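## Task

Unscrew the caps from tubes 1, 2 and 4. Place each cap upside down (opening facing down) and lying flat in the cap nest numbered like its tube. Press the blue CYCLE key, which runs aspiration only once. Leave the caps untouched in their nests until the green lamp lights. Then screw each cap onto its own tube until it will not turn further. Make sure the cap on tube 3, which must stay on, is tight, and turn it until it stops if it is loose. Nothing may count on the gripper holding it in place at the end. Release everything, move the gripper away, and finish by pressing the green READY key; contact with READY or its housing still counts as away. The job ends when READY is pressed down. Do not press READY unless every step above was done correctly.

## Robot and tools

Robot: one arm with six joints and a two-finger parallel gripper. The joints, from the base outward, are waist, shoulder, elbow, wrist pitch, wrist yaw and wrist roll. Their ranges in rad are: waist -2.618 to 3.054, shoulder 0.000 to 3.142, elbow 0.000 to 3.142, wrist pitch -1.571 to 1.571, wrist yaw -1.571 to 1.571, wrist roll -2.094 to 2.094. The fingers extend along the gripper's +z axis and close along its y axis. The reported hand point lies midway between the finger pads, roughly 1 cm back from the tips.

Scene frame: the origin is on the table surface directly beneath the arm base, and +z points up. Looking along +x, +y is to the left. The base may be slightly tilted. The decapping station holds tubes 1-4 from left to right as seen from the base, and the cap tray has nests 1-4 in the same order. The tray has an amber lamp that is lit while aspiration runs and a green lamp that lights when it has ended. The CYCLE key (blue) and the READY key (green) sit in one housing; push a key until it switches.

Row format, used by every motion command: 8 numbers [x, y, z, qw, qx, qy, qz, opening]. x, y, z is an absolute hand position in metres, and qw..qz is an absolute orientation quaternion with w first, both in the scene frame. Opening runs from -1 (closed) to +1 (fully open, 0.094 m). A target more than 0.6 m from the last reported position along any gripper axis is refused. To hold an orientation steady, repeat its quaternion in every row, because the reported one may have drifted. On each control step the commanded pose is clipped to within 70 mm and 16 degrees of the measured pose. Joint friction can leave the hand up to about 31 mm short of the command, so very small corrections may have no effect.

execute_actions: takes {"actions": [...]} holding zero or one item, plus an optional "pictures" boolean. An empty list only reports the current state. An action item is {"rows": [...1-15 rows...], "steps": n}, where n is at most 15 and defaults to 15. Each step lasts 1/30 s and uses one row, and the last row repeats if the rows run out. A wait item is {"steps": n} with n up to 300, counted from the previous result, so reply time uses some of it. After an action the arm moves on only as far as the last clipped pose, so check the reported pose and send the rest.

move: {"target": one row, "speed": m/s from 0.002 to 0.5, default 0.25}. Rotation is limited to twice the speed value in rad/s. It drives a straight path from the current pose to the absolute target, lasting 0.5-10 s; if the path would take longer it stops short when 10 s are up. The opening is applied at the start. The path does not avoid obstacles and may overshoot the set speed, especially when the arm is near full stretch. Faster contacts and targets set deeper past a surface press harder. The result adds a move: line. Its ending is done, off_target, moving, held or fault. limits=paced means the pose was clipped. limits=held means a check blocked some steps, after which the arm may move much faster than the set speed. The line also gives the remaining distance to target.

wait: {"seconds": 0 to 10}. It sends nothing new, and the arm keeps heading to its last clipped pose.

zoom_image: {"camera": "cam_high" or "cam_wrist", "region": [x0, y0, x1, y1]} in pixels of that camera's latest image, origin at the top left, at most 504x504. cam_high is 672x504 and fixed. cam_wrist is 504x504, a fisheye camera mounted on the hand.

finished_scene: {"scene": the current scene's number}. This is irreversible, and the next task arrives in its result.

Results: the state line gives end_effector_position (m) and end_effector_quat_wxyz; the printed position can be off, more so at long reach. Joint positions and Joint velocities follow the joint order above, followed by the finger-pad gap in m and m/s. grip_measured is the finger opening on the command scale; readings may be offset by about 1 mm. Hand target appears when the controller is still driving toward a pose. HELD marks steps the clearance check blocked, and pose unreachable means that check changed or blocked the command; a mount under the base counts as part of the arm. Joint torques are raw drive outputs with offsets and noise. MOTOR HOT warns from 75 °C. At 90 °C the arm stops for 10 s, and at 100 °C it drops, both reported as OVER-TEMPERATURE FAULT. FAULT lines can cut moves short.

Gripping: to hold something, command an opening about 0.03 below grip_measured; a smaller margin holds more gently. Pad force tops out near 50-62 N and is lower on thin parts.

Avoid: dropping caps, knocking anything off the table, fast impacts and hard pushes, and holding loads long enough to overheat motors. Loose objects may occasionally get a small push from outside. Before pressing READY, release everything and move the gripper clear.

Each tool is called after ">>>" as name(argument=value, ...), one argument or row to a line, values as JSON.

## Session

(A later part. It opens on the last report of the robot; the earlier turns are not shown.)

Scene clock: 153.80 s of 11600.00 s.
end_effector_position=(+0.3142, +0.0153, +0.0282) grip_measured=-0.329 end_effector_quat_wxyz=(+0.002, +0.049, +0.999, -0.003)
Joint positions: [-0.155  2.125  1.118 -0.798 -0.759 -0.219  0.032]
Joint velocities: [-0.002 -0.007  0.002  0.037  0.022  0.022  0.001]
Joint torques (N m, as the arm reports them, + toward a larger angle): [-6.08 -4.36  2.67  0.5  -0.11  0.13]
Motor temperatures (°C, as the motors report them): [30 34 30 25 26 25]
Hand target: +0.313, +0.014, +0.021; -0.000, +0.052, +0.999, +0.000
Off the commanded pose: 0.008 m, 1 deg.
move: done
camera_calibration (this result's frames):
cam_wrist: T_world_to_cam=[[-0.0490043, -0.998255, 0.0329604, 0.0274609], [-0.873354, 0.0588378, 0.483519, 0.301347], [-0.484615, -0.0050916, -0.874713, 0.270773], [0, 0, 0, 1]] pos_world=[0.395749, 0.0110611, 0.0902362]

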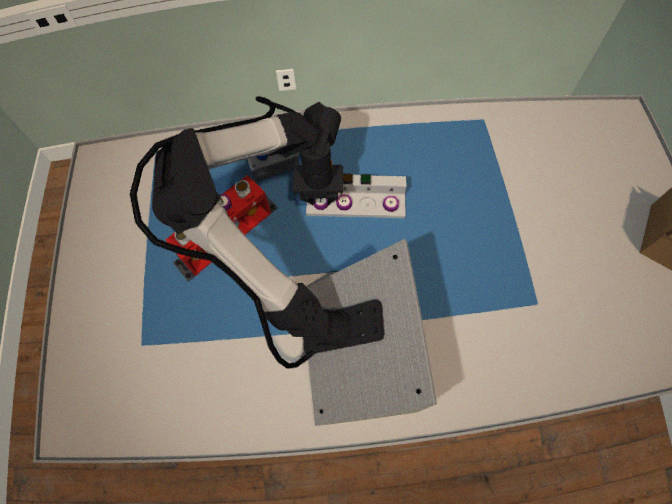

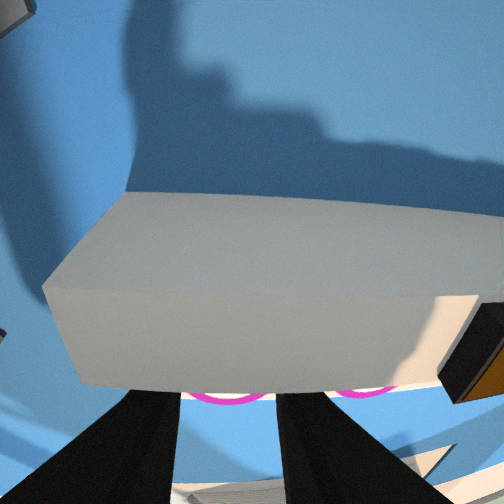

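>>> execute_actions(
  actions=[
    {"rows":[[0.313,0.014,0.019,0,0.0523,0.9986,0,-0.36],[0.313,0.014,0.019,0,0.0523,0.9986,0,-0.36],[0.313,0.014,0.019,0,0.0523,0.9986,0,-0.36],[0.313,0.014,0.019,0,0.0523,0.9986,0,-0.36],[0.314,0.015,0.027,0,0.0523,0.9986,0,-0.36],[0.314,0.015,0.027,0,0.0523,0.9986,0,-0.36],[0.314,0.015,0.027,0,0.0523,0.9986,0,0.0]],"steps":12},
  ],
  pictures=false,
)

>>> move(
  target=[0.314,0.015,0.11,0,0.0523,0.9986,0,0.0],
  speed=0.4,
)

>>> move(
  target=[0.403,0.136,0.122,0.1317,0.594,0.774,0.1717,-1],
  speed=0.5,
)

Scene clock: 159.03 s of 11600.00 s.
end_effector_position=(+0.3140, +0.0154, +0.0280) grip_measured=-0.002 end_effector_quat_wxyz=(+0.001, +0.052, +0.999, -0.003)
Joint positions: [-0.154  2.125  1.118 -0.798 -0.758 -0.212  0.047]
Joint velocities: [ 0.002  0.002 -0.007 -0.007 -0.095 -0.081  0.001]
Joint torques (N m, as the arm reports them, + toward a larger angle): [-6.93 -4.83  3.81  0.18 -0.07 -0.01]
Motor temperatures (°C, as the motors report them): [30 34 29 25 26 25]
Hand target: +0.314, +0.015, +0.027; +0.000, +0.052, +0.999, +0.000
Off the commanded pose: 0.001 m, 0 deg.
Steps of this call (steps 1 to 145: nothing new was sent; steps 146 to 157: all 12 steps of this action). Readings (end_effector_position):
146: (+0.3141, +0.0154, +0.0280)
147: (+0.3141, +0.0154, +0.0280)
149: (+0.3141, +0.0154, +0.0280)
153: (+0.3140, +0.0154, +0.0280)
157: the state above

Scene clock: 160.37 s of 11600.00 s.
end_effector_position=(+0.3127, +0.0160, +0.1074) grip_measured=-0.002 end_effector_quat_wxyz=(+0.003, +0.055, +0.999, +0.003)
Joint positions: [-0.321  2.088  1.312 -1.177 -0.722 -0.424  0.047]
Joint velocities: [-0.022  0.002  0.002 -0.007  0.051 -0.066 -0.   ]
Joint torques (N m, as the arm reports them, + toward a larger angle): [-6.98 -4.69  5.56  0.06  0.04 -0.03]
Motor temperatures (°C, as the motors report them): [30 34 30 25 26 25]
Hand target: +0.313, +0.015, +0.110; +0.000, +0.053, +0.999, -0.001
Off the commanded pose: 0.003 m, 1 deg.
move: done
camera_calibration (this result's frames):
cam_wrist: T_world_to_cam=[[-0.0607746, -0.99796, 0.0195611, 0.0305668], [-0.874574, 0.0626852, 0.480823, 0.262273], [-0.481068, 0.0121143, -0.876599, 0.338164], [0, 0, 0, 1]] pos_world=[0.393915, 0.00996721, 0.16973]

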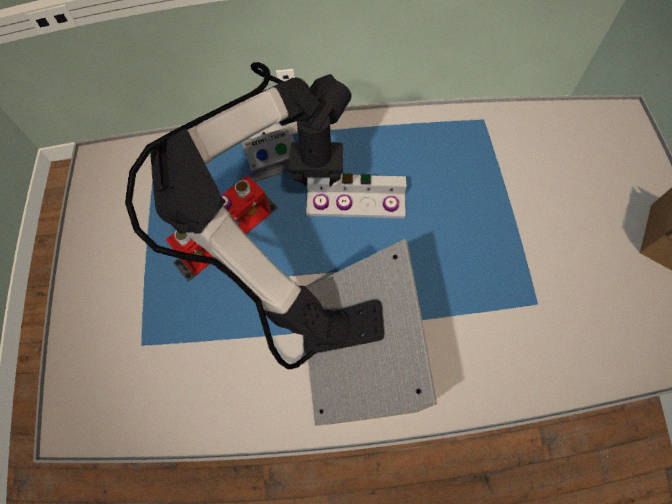

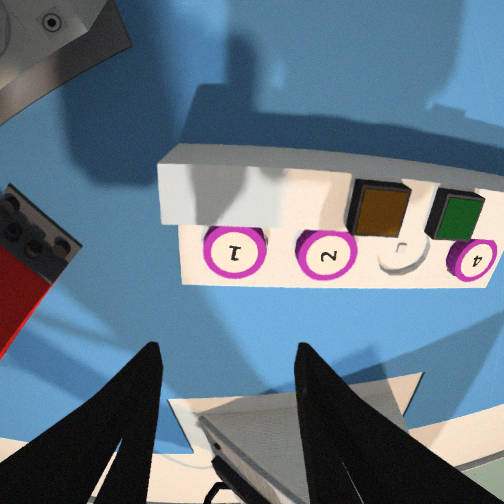

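Scene clock: 162.60 s of 11600.00 s.
end_effector_position=(+0.4035, +0.1346, +0.1232) grip_measured=-0.997 end_effector_quat_wxyz=(+0.126, +0.598, +0.773, +0.171)
Joint positions: [-0.104  1.785  1.192 -0.552 -0.904  1.533  0.   ]
Joint velocities: [-0.002 -0.017 -0.012 -0.037 -0.125  0.007 -0.   ]
Joint torques (N m, as the arm reports them, + toward a larger angle): [-5.75 -5.86  3.45  1.12  0.09  0.06]
Motor temperatures (°C, as the motors report them): [30 34 30 25 26 25]
Hand target: +0.403, +0.137, +0.123; +0.132, +0.594, +0.775, +0.170
Off the commanded pose: 0.002 m, 1 deg.
move: done
camera_calibration (this result's frames):
cam_wrist: T_world_to_cam=[[-0.878083, -0.27602, -0.390876, 0.437296], [-0.441363, 0.782744, 0.43876, 0.0600841], [0.184849, 0.557786, -0.809139, 0.0437917], [0, 0, 0, 1]] pos_world=[0.402406, 0.0492456, 0.179999]

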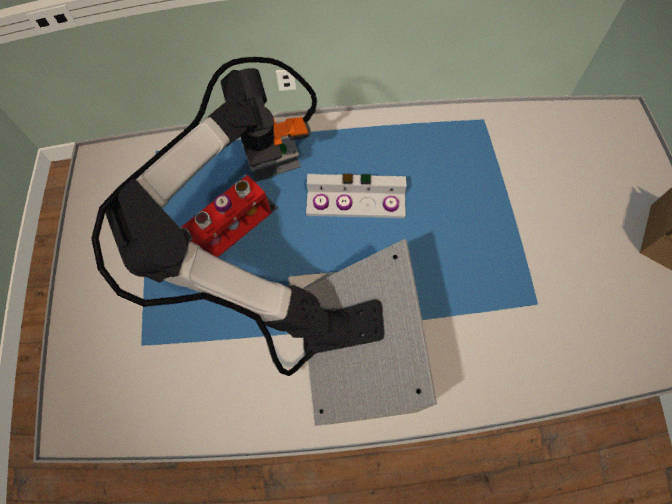

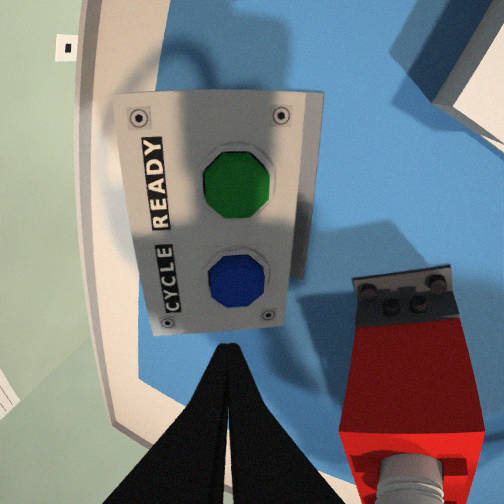

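>>> move(
  target=[0.4255,0.137,0.066,0.1317,0.594,0.774,0.1717,-1],
  speed=0.04,
)

Scene clock: 165.33 s of 11600.00 s.
end_effector_position=(+0.4218, +0.1426, +0.0834) grip_measured=-0.997 end_effector_quat_wxyz=(+0.129, +0.596, +0.772, +0.180)
Joint positions: [-0.003  1.838  1.133 -0.303 -0.863  1.696  0.   ]
Joint velocities: [-0.007  0.007  0.007 -0.066 -0.051 -0.007 -0.001]
Joint torques (N m, as the arm reports them, + toward a larger angle): [-4.32 -2.8   3.17  1.63  0.25  0.08]
Motor temperatures (°C, as the motors report them): [30 34 30 26 26 25]
Hand target: +0.425, +0.137, +0.067; +0.131, +0.594, +0.775, +0.171
Off the commanded pose: 0.019 m, 1 deg.
move: off_target
camera_calibration (this result's frames):
cam_wrist: T_world_to_cam=[[-0.871403, -0.273689, -0.407126, 0.438245], [-0.449851, 0.776846, 0.440618, 0.0836688], [0.195681, 0.567102, -0.800065, -0.00288341], [0, 0, 0, 1]] pos_world=[0.420091, 0.0565804, 0.139248]

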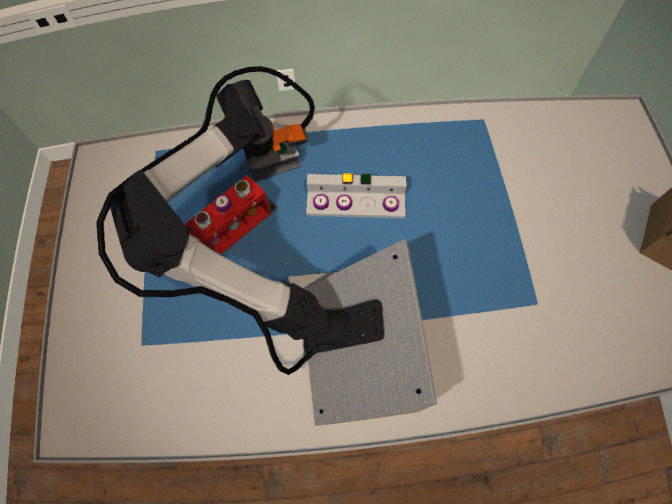

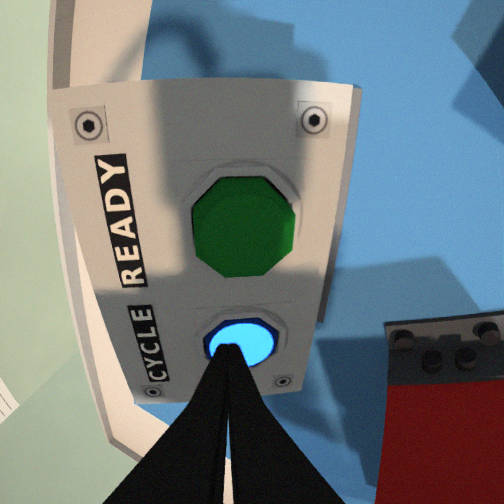

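>>> move(
  target=[0.39,0.135,0.155,0.08,0.45,0.885,0.09,-1],
  speed=0.4,
)

>>> move(
  target=[0.274,0.218,0.162,0,-0.5,0.866,0,0.05],
  speed=0.5,
)

>>> move(
  target=[0.2735,0.217,0.124,0,-0.5,0.866,0,0.05],
  speed=0.2,
)

Scene clock: 168.47 s of 11600.00 s.
end_effector_position=(+0.3884, +0.1381, +0.1541) grip_measured=-0.997 end_effector_quat_wxyz=(+0.081, +0.448, +0.885, +0.097)
Joint positions: [-0.164  1.916  1.523 -1.122 -0.911  0.831  0.   ]
Joint velocities: [-0.007 -0.002  0.012 -0.022 -0.007  0.007 -0.002]
Joint torques (N m, as the arm reports them, + toward a larger angle): [-7.4  -4.01  5.61  0.44  0.03 -0.04]
Motor temperatures (°C, as the motors report them): [31 34 30 26 26 25]
Hand target: +0.389, +0.135, +0.155; +0.080, +0.450, +0.885, +0.091
Off the commanded pose: 0.004 m, 1 deg.
move: done
camera_calibration (this result's frames):
cam_wrist: T_world_to_cam=[[-0.753396, -0.621397, -0.215082, 0.409258], [-0.646547, 0.64039, 0.414581, 0.140308], [-0.119883, 0.451405, -0.88423, 0.214228], [0, 0, 0, 1]] pos_world=[0.424731, 0.0677559, 0.219282]

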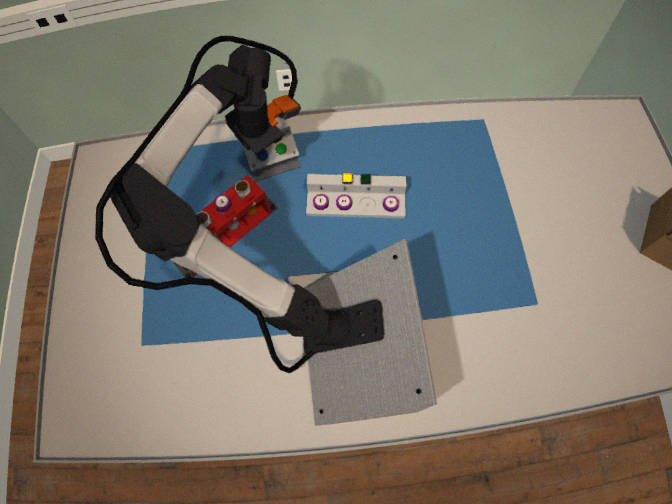

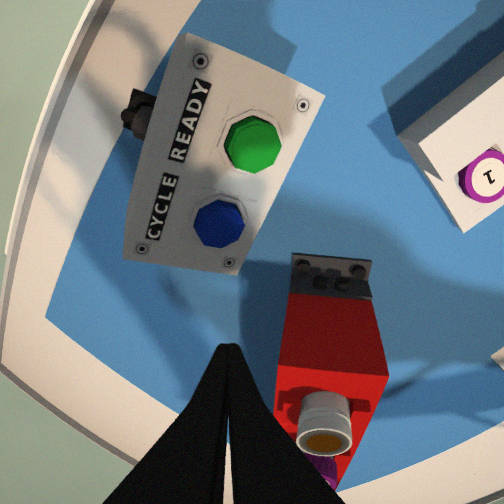

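Scene clock: 171.17 s of 11600.00 s.
end_effector_position=(+0.2794, +0.2177, +0.1621) grip_measured=+0.048 end_effector_quat_wxyz=(+0.010, -0.496, +0.868, +0.003)
Joint positions: [-0.03   1.646  1.501 -1.53  -0.803 -1.176  0.049]
Joint velocities: [ 0.007 -0.012  0.027  0.066  0.022 -0.066 -0.   ]
Joint torques (N m, as the arm reports them, + toward a larger angle): [-4.7  -4.13  3.66  0.02 -0.02 -0.02]
Motor temperatures (°C, as the motors report them): [31 34 30 26 26 25]
Hand target: +0.274, +0.219, +0.161; +0.001, -0.500, +0.866, +0.002
Off the commanded pose: 0.005 m, 1 deg.
move: done
camera_calibration (this result's frames):
cam_wrist: T_world_to_cam=[[0.884615, -0.465201, 0.0323105, -0.153455], [-0.42432, -0.774265, 0.469538, 0.252456], [-0.193413, -0.42907, -0.882321, 0.384282], [0, 0, 0, 1]] pos_world=[0.317196, 0.288965, 0.225481]

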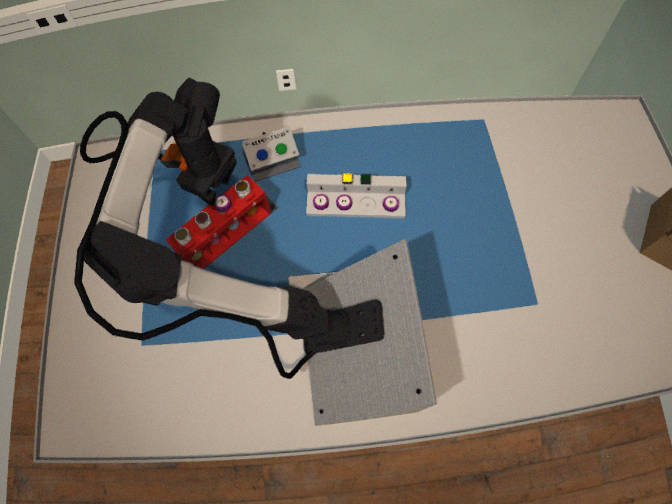

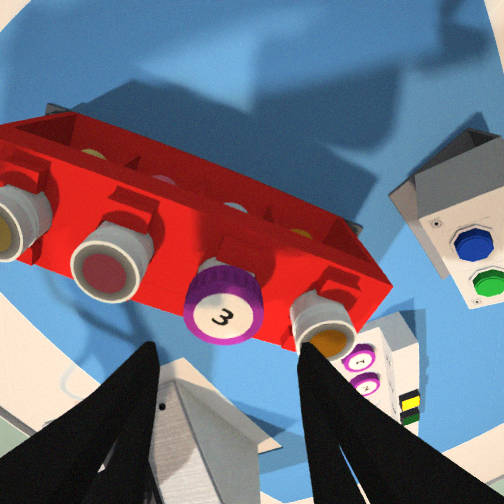

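Scene clock: 172.10 s of 11600.00 s.
end_effector_position=(+0.2753, +0.2170, +0.1251) grip_measured=+0.048 end_effector_quat_wxyz=(-0.002, -0.496, +0.868, +0.007)
Joint positions: [ 0.063  1.617  1.369 -1.364 -0.803 -1.066  0.049]
Joint velocities: [-0.007 -0.022  0.002  0.007 -0.051  0.11  -0.001]
Joint torques (N m, as the arm reports them, + toward a larger angle): [-4.61 -5.02  2.84  0.32 -0.04  0.1 ]
Motor temperatures (°C, as the motors report them): [30 34 30 26 26 25]
Hand target: +0.274, +0.217, +0.124; -0.000, -0.500, +0.866, +0.001
Off the commanded pose: 0.002 m, 1 deg.
move: done
camera_calibration (this result's frames):
cam_wrist: T_world_to_cam=[[0.88506, -0.465291, 0.0131846, -0.146695], [-0.413002, -0.771902, 0.483319, 0.262174], [-0.214707, -0.433212, -0.875345, 0.356376], [0, 0, 0, 1]] pos_world=[0.314629, 0.288503, 0.187173]

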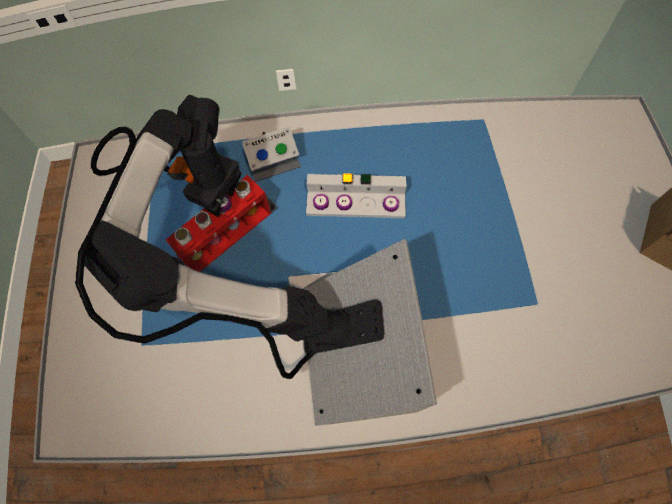

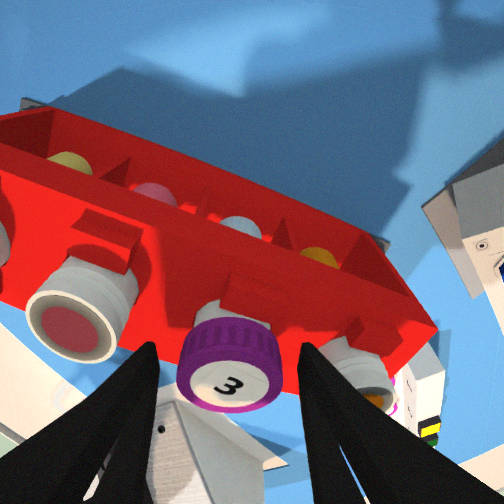

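Grip, turn 25° CW.

>>> execute_actions(
  actions=[
    {"rows":[[0.2755,0.216,0.124,0,-0.497,0.868,0,-0.2],[0.2755,0.216,0.124,0,-0.497,0.868,0,-0.2],[0.2755,0.216,0.124,0,-0.497,0.868,0,-0.2],[0.2755,0.216,0.124,0,-0.497,0.868,0,-0.36]],"steps":9},
  ],
  pictures=false,
)

>>> move(
  target=[0.2755,0.216,0.122,0,-0.2924,0.9563,0,-0.36],
  speed=0.3,
)

Scene clock: 173.90 s of 11600.00 s.
end_effector_position=(+0.2761, +0.2167, +0.1250) grip_measured=-0.324 end_effector_quat_wxyz=(-0.001, -0.495, +0.869, +0.006)
Joint positions: [ 0.063  1.617  1.369 -1.36  -0.802 -1.061  0.032]
Joint velocities: [-0.002 -0.002  0.002 -0.037 -0.007  0.007 -0.001]
Joint torques (N m, as the arm reports them, + toward a larger angle): [-4.76 -4.74  3.05  0.32 -0.02  0.12]
Motor temperatures (°C, as the motors report them): [30 34 30 26 26 25]
Hand target: +0.275, +0.216, +0.124; -0.000, -0.497, +0.868, +0.000
Off the commanded pose: 0.001 m, 1 deg.
Steps of this call (steps 1 to 45: nothing new was sent; steps 46 to 54: all 9 steps of this action). Readings (end_effector_position):
46: (+0.2758, +0.2169, +0.1250)
47: (+0.2758, +0.2169, +0.1250)
49: (+0.2759, +0.2168, +0.1250)
53: (+0.2761, +0.2167, +0.1250)
54: the state above

Scene clock: 175.23 s of 11600.00 s.
end_effector_position=(+0.2764, +0.2164, +0.1246) grip_measured=-0.324 end_effector_quat_wxyz=(-0.002, -0.368, +0.930, +0.003)
Joint positions: [ 0.066  1.617  1.369 -1.356 -0.798 -0.775  0.032]
Joint velocities: [ 0.002  0.007 -0.027 -0.007 -0.051 -0.037  0.001]
Joint torques (N m, as the arm reports them, + toward a larger angle): [-4.72 -3.97  3.21  0.25 -0.05  1.24]
Motor temperatures (°C, as the motors report them): [30 34 30 26 26 25]
Hand target: +0.276, +0.216, +0.122; -0.004, -0.297, +0.955, +0.004
Off the commanded pose: 0.003 m, 9 deg.
move: off_target
camera_calibration (this result's frames):
cam_wrist: T_world_to_cam=[[0.719332, -0.694414, 0.0187334, -0.0532363], [-0.612715, -0.621533, 0.488136, 0.28452], [-0.327325, -0.36261, -0.872567, 0.371398], [0, 0, 0, 1]] pos_world=[0.334192, 0.274543, 0.186183]

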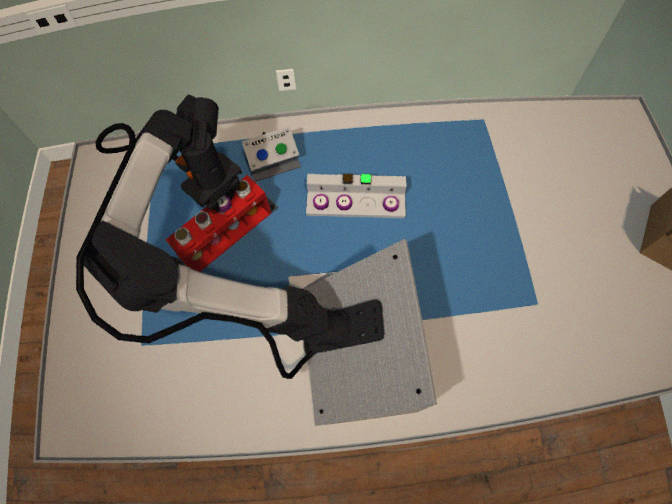

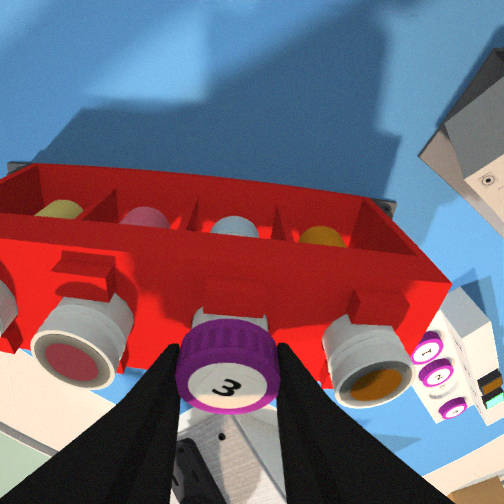

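>>> execute_actions(
  actions=[
    {"rows":[[0.276,0.216,0.125,0,-0.366,0.9306,0,-0.36],[0.276,0.216,0.125,0,-0.366,0.9306,0,-0.36],[0.276,0.216,0.125,0,-0.366,0.9306,0,0.0]],"steps":8},
  ],
  pictures=false,
)

>>> move(
  target=[0.277,0.213,0.164,0,-0.3,0.954,0,0.0],
  speed=0.4,
)

>>> move(
  target=[0.315,0.011,0.08,0,0.0523,0.9986,0,0.0],
  speed=0.45,
)

>>> move(
  target=[0.3115,0.015,0.023,0,0.0523,0.9986,0,0.0],
  speed=0.12,
)

Scene clock: 177.33 s of 11600.00 s.
end_effector_position=(+0.2764, +0.2166, +0.1248) grip_measured=-0.002 end_effector_quat_wxyz=(-0.002, -0.371, +0.929, +0.003)
Joint positions: [ 0.066  1.615  1.369 -1.356 -0.797 -0.78   0.047]
Joint velocities: [-0.012  0.007 -0.002 -0.066  0.051  0.051 -0.   ]
Joint torques (N m, as the arm reports them, + toward a larger angle): [-5.22 -4.33  3.47  0.24 -0.04  0.08]
Motor temperatures (°C, as the motors report them): [30 34 30 26 26 26]
Hand target: +0.276, +0.216, +0.125; -0.000, -0.366, +0.931, +0.000
Off the commanded pose: 0.001 m, 1 deg.
Steps of this call (steps 1 to 55: nothing new was sent; steps 56 to 63: all 8 steps of this action). Readings (end_effector_position):
56: (+0.2764, +0.2166, +0.1248)
57: (+0.2764, +0.2166, +0.1248)
59: (+0.2764, +0.2166, +0.1248)
63: the state above

Scene clock: 178.53 s of 11600.00 s.
end_effector_position=(+0.2755, +0.2161, +0.1617) grip_measured=-0.002 end_effector_quat_wxyz=(+0.004, -0.308, +0.951, +0.003)
Joint positions: [-0.032  1.639  1.491 -1.537 -0.796 -0.774  0.047]
Joint velocities: [ 0.007 -0.012 -0.002 -0.037 -0.051  0.081  0.001]
Joint torques (N m, as the arm reports them, + toward a larger angle): [-6.09 -2.56  5.1   0.02  0.01  0.03]
Motor temperatures (°C, as the motors report them): [30 34 30 26 26 25]
Hand target: +0.277, +0.213, +0.164; +0.000, -0.300, +0.954, -0.000
Off the commanded pose: 0.004 m, 1 deg.
move: done
camera_calibration (this result's frames):
cam_wrist: T_world_to_cam=[[0.62493, -0.780326, 0.023546, -0.00968346], [-0.692794, -0.540422, 0.477473, 0.2719], [-0.35986, -0.3147, -0.878331, 0.402921], [0, 0, 0, 1]] pos_world=[0.339418, 0.266184, 0.224301]

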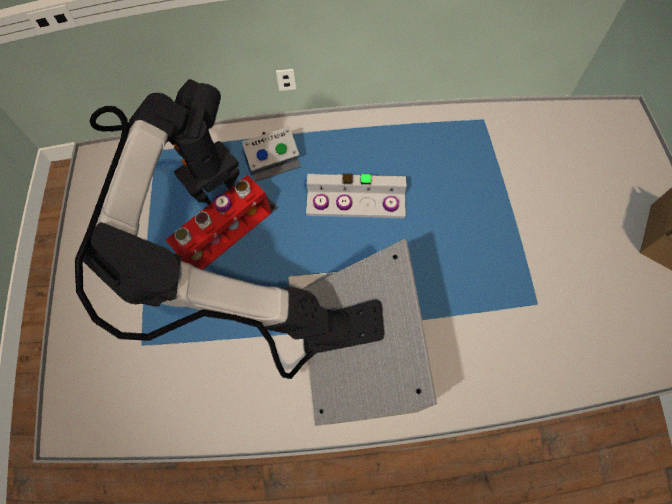

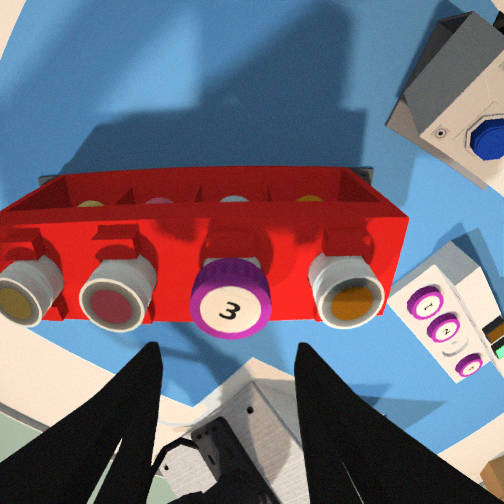

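Scene clock: 180.00 s of 11600.00 s.
end_effector_position=(+0.3128, +0.0142, +0.0784) grip_measured=-0.002 end_effector_quat_wxyz=(-0.007, +0.052, +0.999, +0.007)
Joint positions: [-0.267  2.119  1.258 -1.075 -0.738 -0.381  0.047]
Joint velocities: [-0.002 -0.012 -0.012 -0.051  0.051 -0.007 -0.   ]
Joint torques (N m, as the arm reports them, + toward a larger angle): [-7.44 -5.09  4.4   0.33  0.02  0.12]
Motor temperatures (°C, as the motors report them): [30 34 30 26 26 25]
Hand target: +0.316, +0.009, +0.080; +0.000, +0.052, +0.999, -0.001
Off the commanded pose: 0.004 m, 1 deg.
move: done
camera_calibration (this result's frames):
cam_wrist: T_world_to_cam=[[-0.054587, -0.998426, 0.0129084, 0.027958], [-0.864935, 0.0537401, 0.498998, 0.272103], [-0.498906, 0.0160739, -0.866507, 0.317541], [0, 0, 0, 1]] pos_world=[0.395301, 0.00818704, 0.139011]

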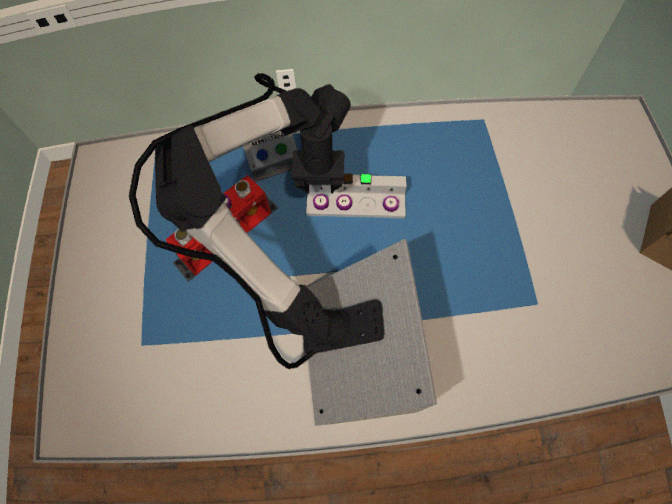

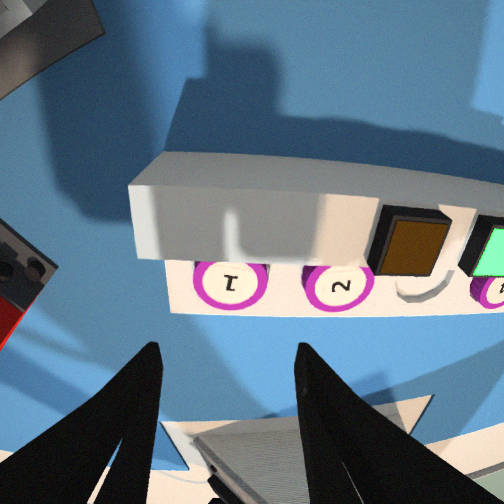

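Scene clock: 181.10 s of 11600.00 s.
end_effector_position=(+0.3159, +0.0163, +0.0295) grip_measured=-0.002 end_effector_quat_wxyz=(+0.004, +0.045, +0.999, -0.006)
Joint positions: [-0.153  2.119  1.121 -0.797 -0.755 -0.218  0.047]
Joint velocities: [-0.012 -0.017 -0.007  0.066  0.022 -0.022 -0.   ]
Joint torques (N m, as the arm reports them, + toward a larger angle): [-6.38 -4.5   2.36  0.35 -0.14  0.12]
Motor temperatures (°C, as the motors report them): [31 34 30 25 26 25]
Hand target: +0.312, +0.015, +0.023; -0.000, +0.052, +0.999, +0.000
Off the commanded pose: 0.008 m, 1 deg.
move: done
camera_calibration (this result's frames):
cam_wrist: T_world_to_cam=[[-0.0420166, -0.998386, 0.0382183, 0.0260856], [-0.87575, 0.0552146, 0.479598, 0.303104], [-0.480934, -0.0133186, -0.876656, 0.271791], [0, 0, 0, 1]] pos_world=[0.397253, 0.0129277, 0.0919026]

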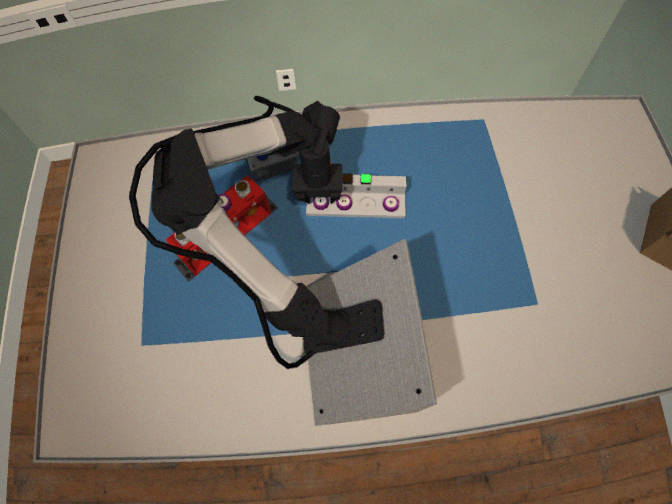

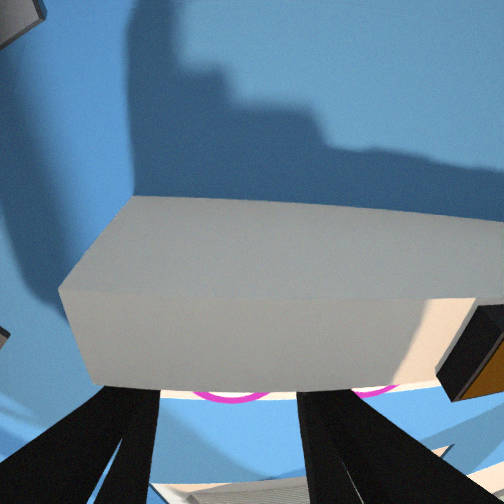

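>>> execute_actions(
  actions=[
    {"rows":[[0.3095,0.0145,0.0225,0,0.0523,0.9986,0,-0.15]],"steps":8},
  ],
  pictures=false,
)

Scene clock: 181.97 s of 11600.00 s.
end_effector_position=(+0.3131, +0.0155, +0.0276) grip_measured=-0.148 end_effector_quat_wxyz=(+0.003, +0.048, +0.999, -0.005)
Joint positions: [-0.153  2.119  1.109 -0.79  -0.757 -0.216  0.04 ]
Joint velocities: [ 0.017 -0.002 -0.007  0.022  0.022 -0.051 -0.001]
Joint torques (N m, as the arm reports them, + toward a larger angle): [-6.44 -4.78  2.36  0.4  -0.13  0.07]
Motor temperatures (°C, as the motors report them): [31 34 30 25 26 25]
Hand target: +0.310, +0.015, +0.023; -0.000, +0.052, +0.999, +0.000
Off the commanded pose: 0.006 m, 1 deg.
Steps of this call (steps 1 to 18: nothing new was sent; steps 19 to 26: all 8 steps of this action). Readings (end_effector_position):
19: (+0.3161, +0.0159, +0.0291)
20: (+0.3154, +0.0158, +0.0287)
22: (+0.3133, +0.0156, +0.0276)
26: the state above

>>> execute_actions(
  actions=[
    {"rows":[[0.313,0.0155,0.027,0,0.05,0.9987,0,-0.36]],"steps":6},
  ],
  pictures=false,
)

>>> move(
  target=[0.312,0.0155,0.07,0,0.05,0.9987,0,-0.36],
  speed=0.25,
)

>>> move(
  target=[0.235,0.15,0.162,0,-0.342,0.9397,0,-0.36],
  speed=0.45,
)

>>> move(
  target=[0.211,0.300,0.161,0,-0.749,0.6626,0,-0.36],
  speed=0.5,
)

>>> move(
  target=[0.2097,0.298,0.142,0,-0.749,0.6626,0,-0.36],
  speed=0.08,
)

Scene clock: 184.17 s of 11600.00 s.
end_effector_position=(+0.3132, +0.0157, +0.0276) grip_measured=-0.330 end_effector_quat_wxyz=(+0.003, +0.048, +0.999, -0.004)
Joint positions: [-0.153  2.119  1.109 -0.79  -0.758 -0.216  0.031]
Joint velocities: [ 0.002 -0.017 -0.027  0.022  0.066  0.022  0.001]
Joint torques (N m, as the arm reports them, + toward a larger angle): [-7.03 -4.72  4.2   0.11 -0.09 -0.02]
Motor temperatures (°C, as the motors report them): [31 34 29 25 26 25]
Hand target: +0.313, +0.016, +0.027; +0.000, +0.050, +0.999, +0.000
Off the commanded pose: 0.001 m, 1 deg.
Steps of this call (steps 1 to 60: nothing new was sent; steps 61 to 66: all 6 steps of this action). Readings (end_effector_position):
61: (+0.3132, +0.0157, +0.0276)
62: (+0.3131, +0.0156, +0.0276)
64: (+0.3131, +0.0156, +0.0276)
66: the state above

Scene clock: 185.40 s of 11600.00 s.
end_effector_position=(+0.3090, +0.0152, +0.0634) grip_measured=-0.330 end_effector_quat_wxyz=(-0.003, +0.055, +0.998, +0.006)
Joint positions: [-0.238  2.105  1.192 -0.989 -0.749 -0.331  0.031]
Joint velocities: [-0.017 -0.012 -0.007  0.037  0.007 -0.022  0.001]
Joint torques (N m, as the arm reports them, + toward a larger angle): [-7.43 -5.86  5.24 -0.01  0.03 -0.04]
Motor temperatures (°C, as the motors report them): [31 34 30 25 26 25]
Hand target: +0.311, +0.015, +0.070; +0.000, +0.050, +0.999, -0.001
Off the commanded pose: 0.007 m, 1 deg.
move: done
camera_calibration (this result's frames):
cam_wrist: T_world_to_cam=[[-0.0623172, -0.997945, 0.0148873, 0.0311845], [-0.867914, 0.0615502, 0.492886, 0.277443], [-0.49279, 0.0177944, -0.869967, 0.300951], [0, 0, 0, 1]] pos_world=[0.391046, 0.00868849, 0.124605]

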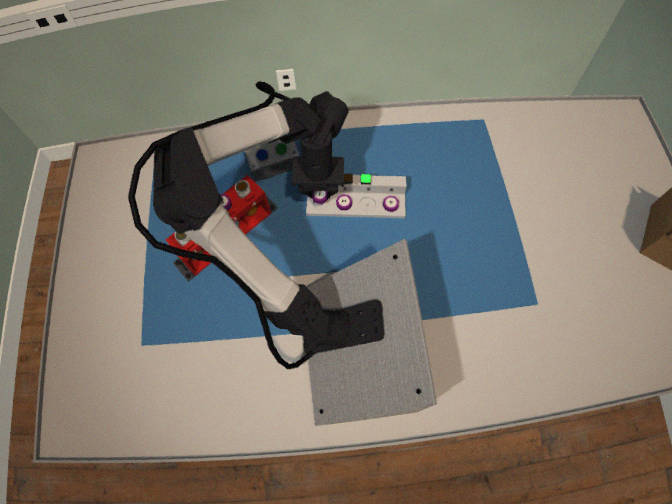

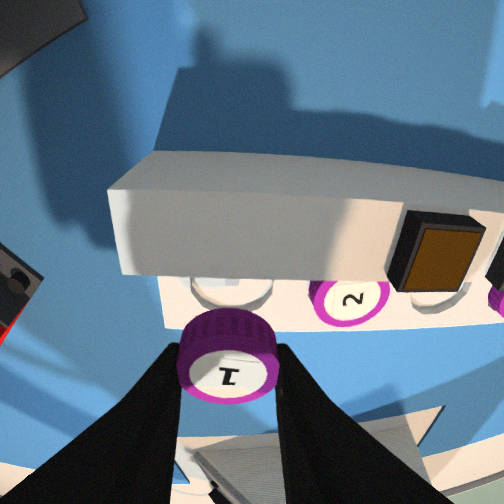

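Scene clock: 187.03 s of 11600.00 s.
end_effector_position=(+0.2343, +0.1476, +0.1598) grip_measured=-0.330 end_effector_quat_wxyz=(+0.004, -0.334, +0.942, +0.001)
Joint positions: [-0.235  1.575  1.217 -1.522 -0.749 -1.106  0.031]
Joint velocities: [-0.002 -0.002  0.007 -0.037  0.11  -0.11  -0.   ]
Joint torques (N m, as the arm reports them, + toward a larger angle): [-3.89 -2.17  5.46 -0.01 -0.04 -0.02]
Motor temperatures (°C, as the motors report them): [31 34 30 25 26 25]
Hand target: +0.234, +0.151, +0.162; +0.000, -0.342, +0.940, -0.000
Off the commanded pose: 0.003 m, 1 deg.
move: done
camera_calibration (this result's frames):
cam_wrist: T_world_to_cam=[[0.666408, -0.745112, 0.0266422, -0.0527219], [-0.662451, -0.575324, 0.47975, 0.204954], [-0.34214, -0.337358, -0.877, 0.363847], [0, 0, 0, 1]] pos_world=[0.295393, 0.201378, 0.222172]

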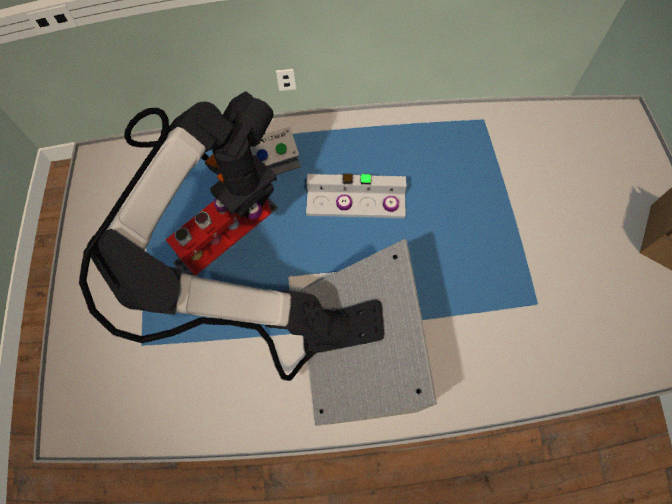

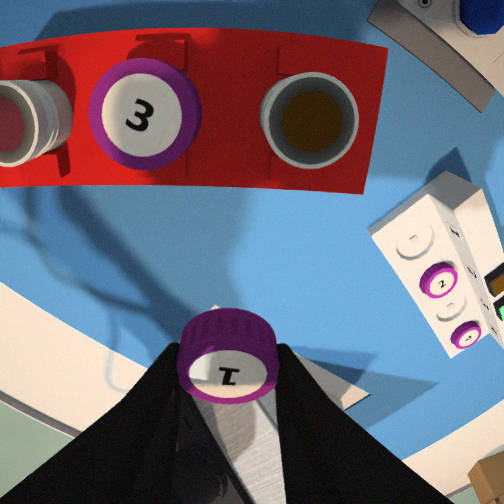

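Scene clock: 188.60 s of 11600.00 s.
end_effector_position=(+0.2131, +0.2952, +0.1577) grip_measured=-0.330 end_effector_quat_wxyz=(+0.002, +0.739, -0.673, -0.002)
Joint positions: [ 0.209  1.398  1.489 -1.55  -0.787 -1.481  0.031]
Joint velocities: [-0.012 -0.017 -0.002  0.037  0.037 -0.022  0.   ]
Joint torques (N m, as the arm reports them, + toward a larger angle): [-2.84 -4.08  4.98  0.02 -0.11 -0.03]
Motor temperatures (°C, as the motors report them): [31 34 30 25 26 25]
Hand target: +0.210, +0.301, +0.161; -0.001, +0.749, -0.663, -0.001
Off the commanded pose: 0.006 m, 2 deg.
move: done
camera_calibration (this result's frames):
cam_wrist: T_world_to_cam=[[0.989687, 0.141723, 0.0208274, -0.258328], [0.113818, -0.866298, 0.486387, 0.196231], [0.0869749, -0.479001, -0.873495, 0.354398], [0, 0, 0, 1]] pos_world=[0.202505, 0.376363, 0.219501]

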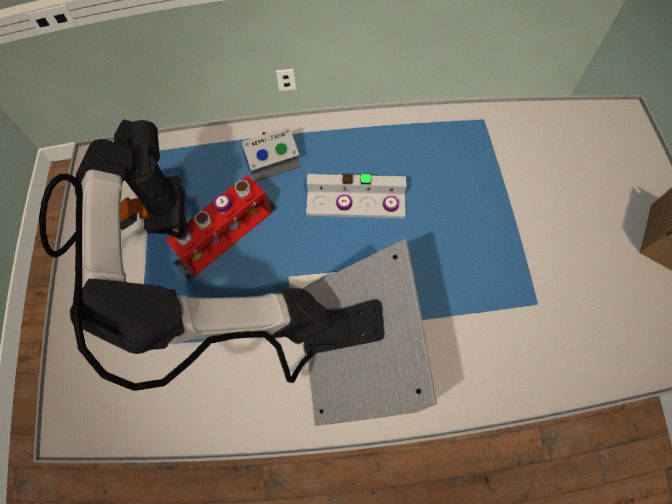

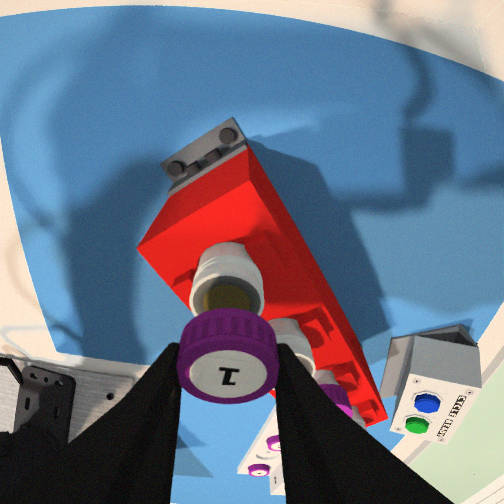

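Scene clock: 189.47 s of 11600.00 s.
end_effector_position=(+0.2113, +0.2984, +0.1433) grip_measured=-0.330 end_effector_quat_wxyz=(+0.001, +0.746, -0.666, -0.006)
Joint positions: [ 0.262  1.378  1.435 -1.468 -0.787 -1.428  0.031]
Joint velocities: [ 0.002  0.012 -0.002  0.022  0.081  0.11   0.   ]
Joint torques (N m, as the arm reports them, + toward a larger angle): [-2.76 -4.83  2.88  0.33 -0.03  0.1 ]
Motor temperatures (°C, as the motors report them): [31 34 30 25 26 25]
Hand target: +0.210, +0.298, +0.142; +0.000, +0.749, -0.663, -0.000
Off the commanded pose: 0.002 m, 1 deg.
move: done
camera_calibration (this result's frames):
cam_wrist: T_world_to_cam=[[0.986996, 0.159828, 0.0171172, -0.261035], [0.132094, -0.867159, 0.480195, 0.203463], [0.0915918, -0.47169, -0.876995, 0.340792], [0, 0, 0, 1]] pos_world=[0.19955, 0.378903, 0.205639]

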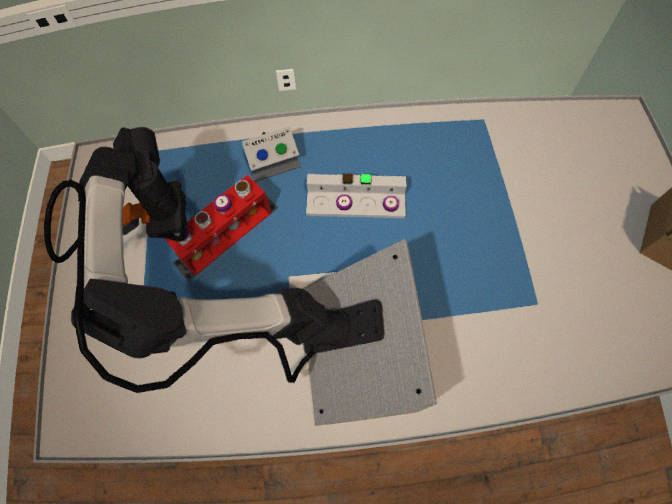

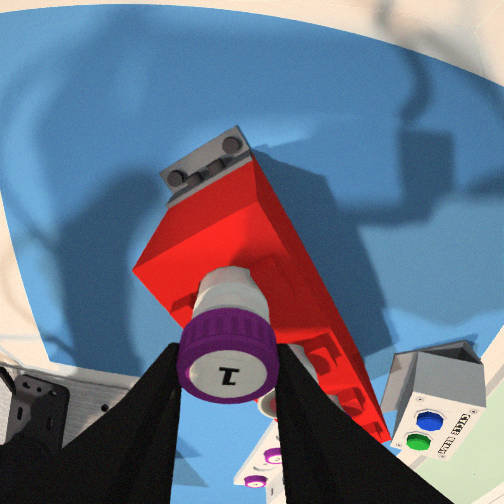

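>>> move(
  target=[0.210,0.2982,0.126,0,-0.749,0.6626,0,-0.36],
  speed=0.03,
)

Scene clock: 190.90 s of 11600.00 s.
end_effector_position=(+0.2118, +0.2987, +0.1304) grip_measured=-0.330 end_effector_quat_wxyz=(-0.001, +0.747, -0.665, -0.001)
Joint positions: [ 0.306  1.356  1.381 -1.38  -0.772 -1.363  0.031]
Joint velocities: [-0.032 -0.022 -0.012  0.022  0.022  0.037  0.   ]
Joint torques (N m, as the arm reports them, + toward a larger angle): [-2.16 -4.57  2.66  0.39 -0.02  0.09]
Motor temperatures (°C, as the motors report them): [30 34 30 25 26 25]
Hand target: +0.210, +0.298, +0.126; +0.000, +0.749, -0.662, -0.000
Off the commanded pose: 0.005 m, 0 deg.
move: done
camera_calibration (this result's frames):
cam_wrist: T_world_to_cam=[[0.98606, 0.164284, 0.026378, -0.26364], [0.131103, -0.864742, 0.484802, 0.208771], [0.102455, -0.474586, -0.874226, 0.327862], [0, 0, 0, 1]] pos_world=[0.199003, 0.379443, 0.192367]

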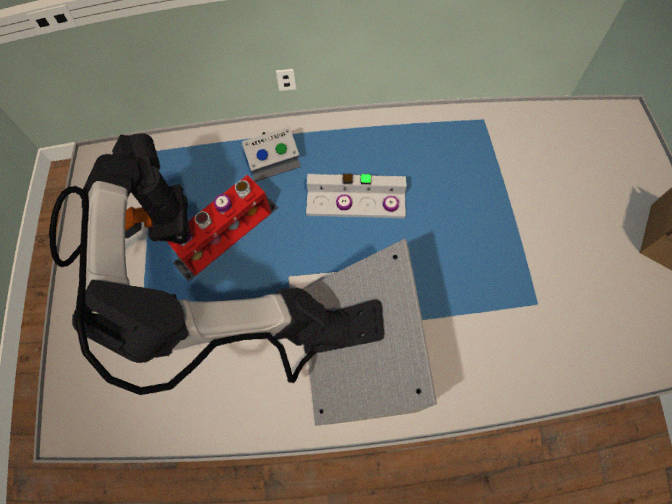

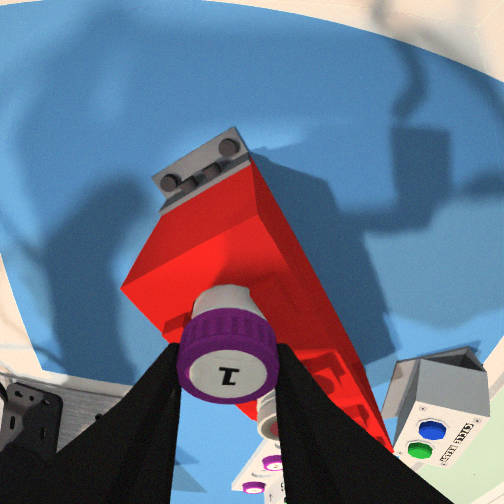

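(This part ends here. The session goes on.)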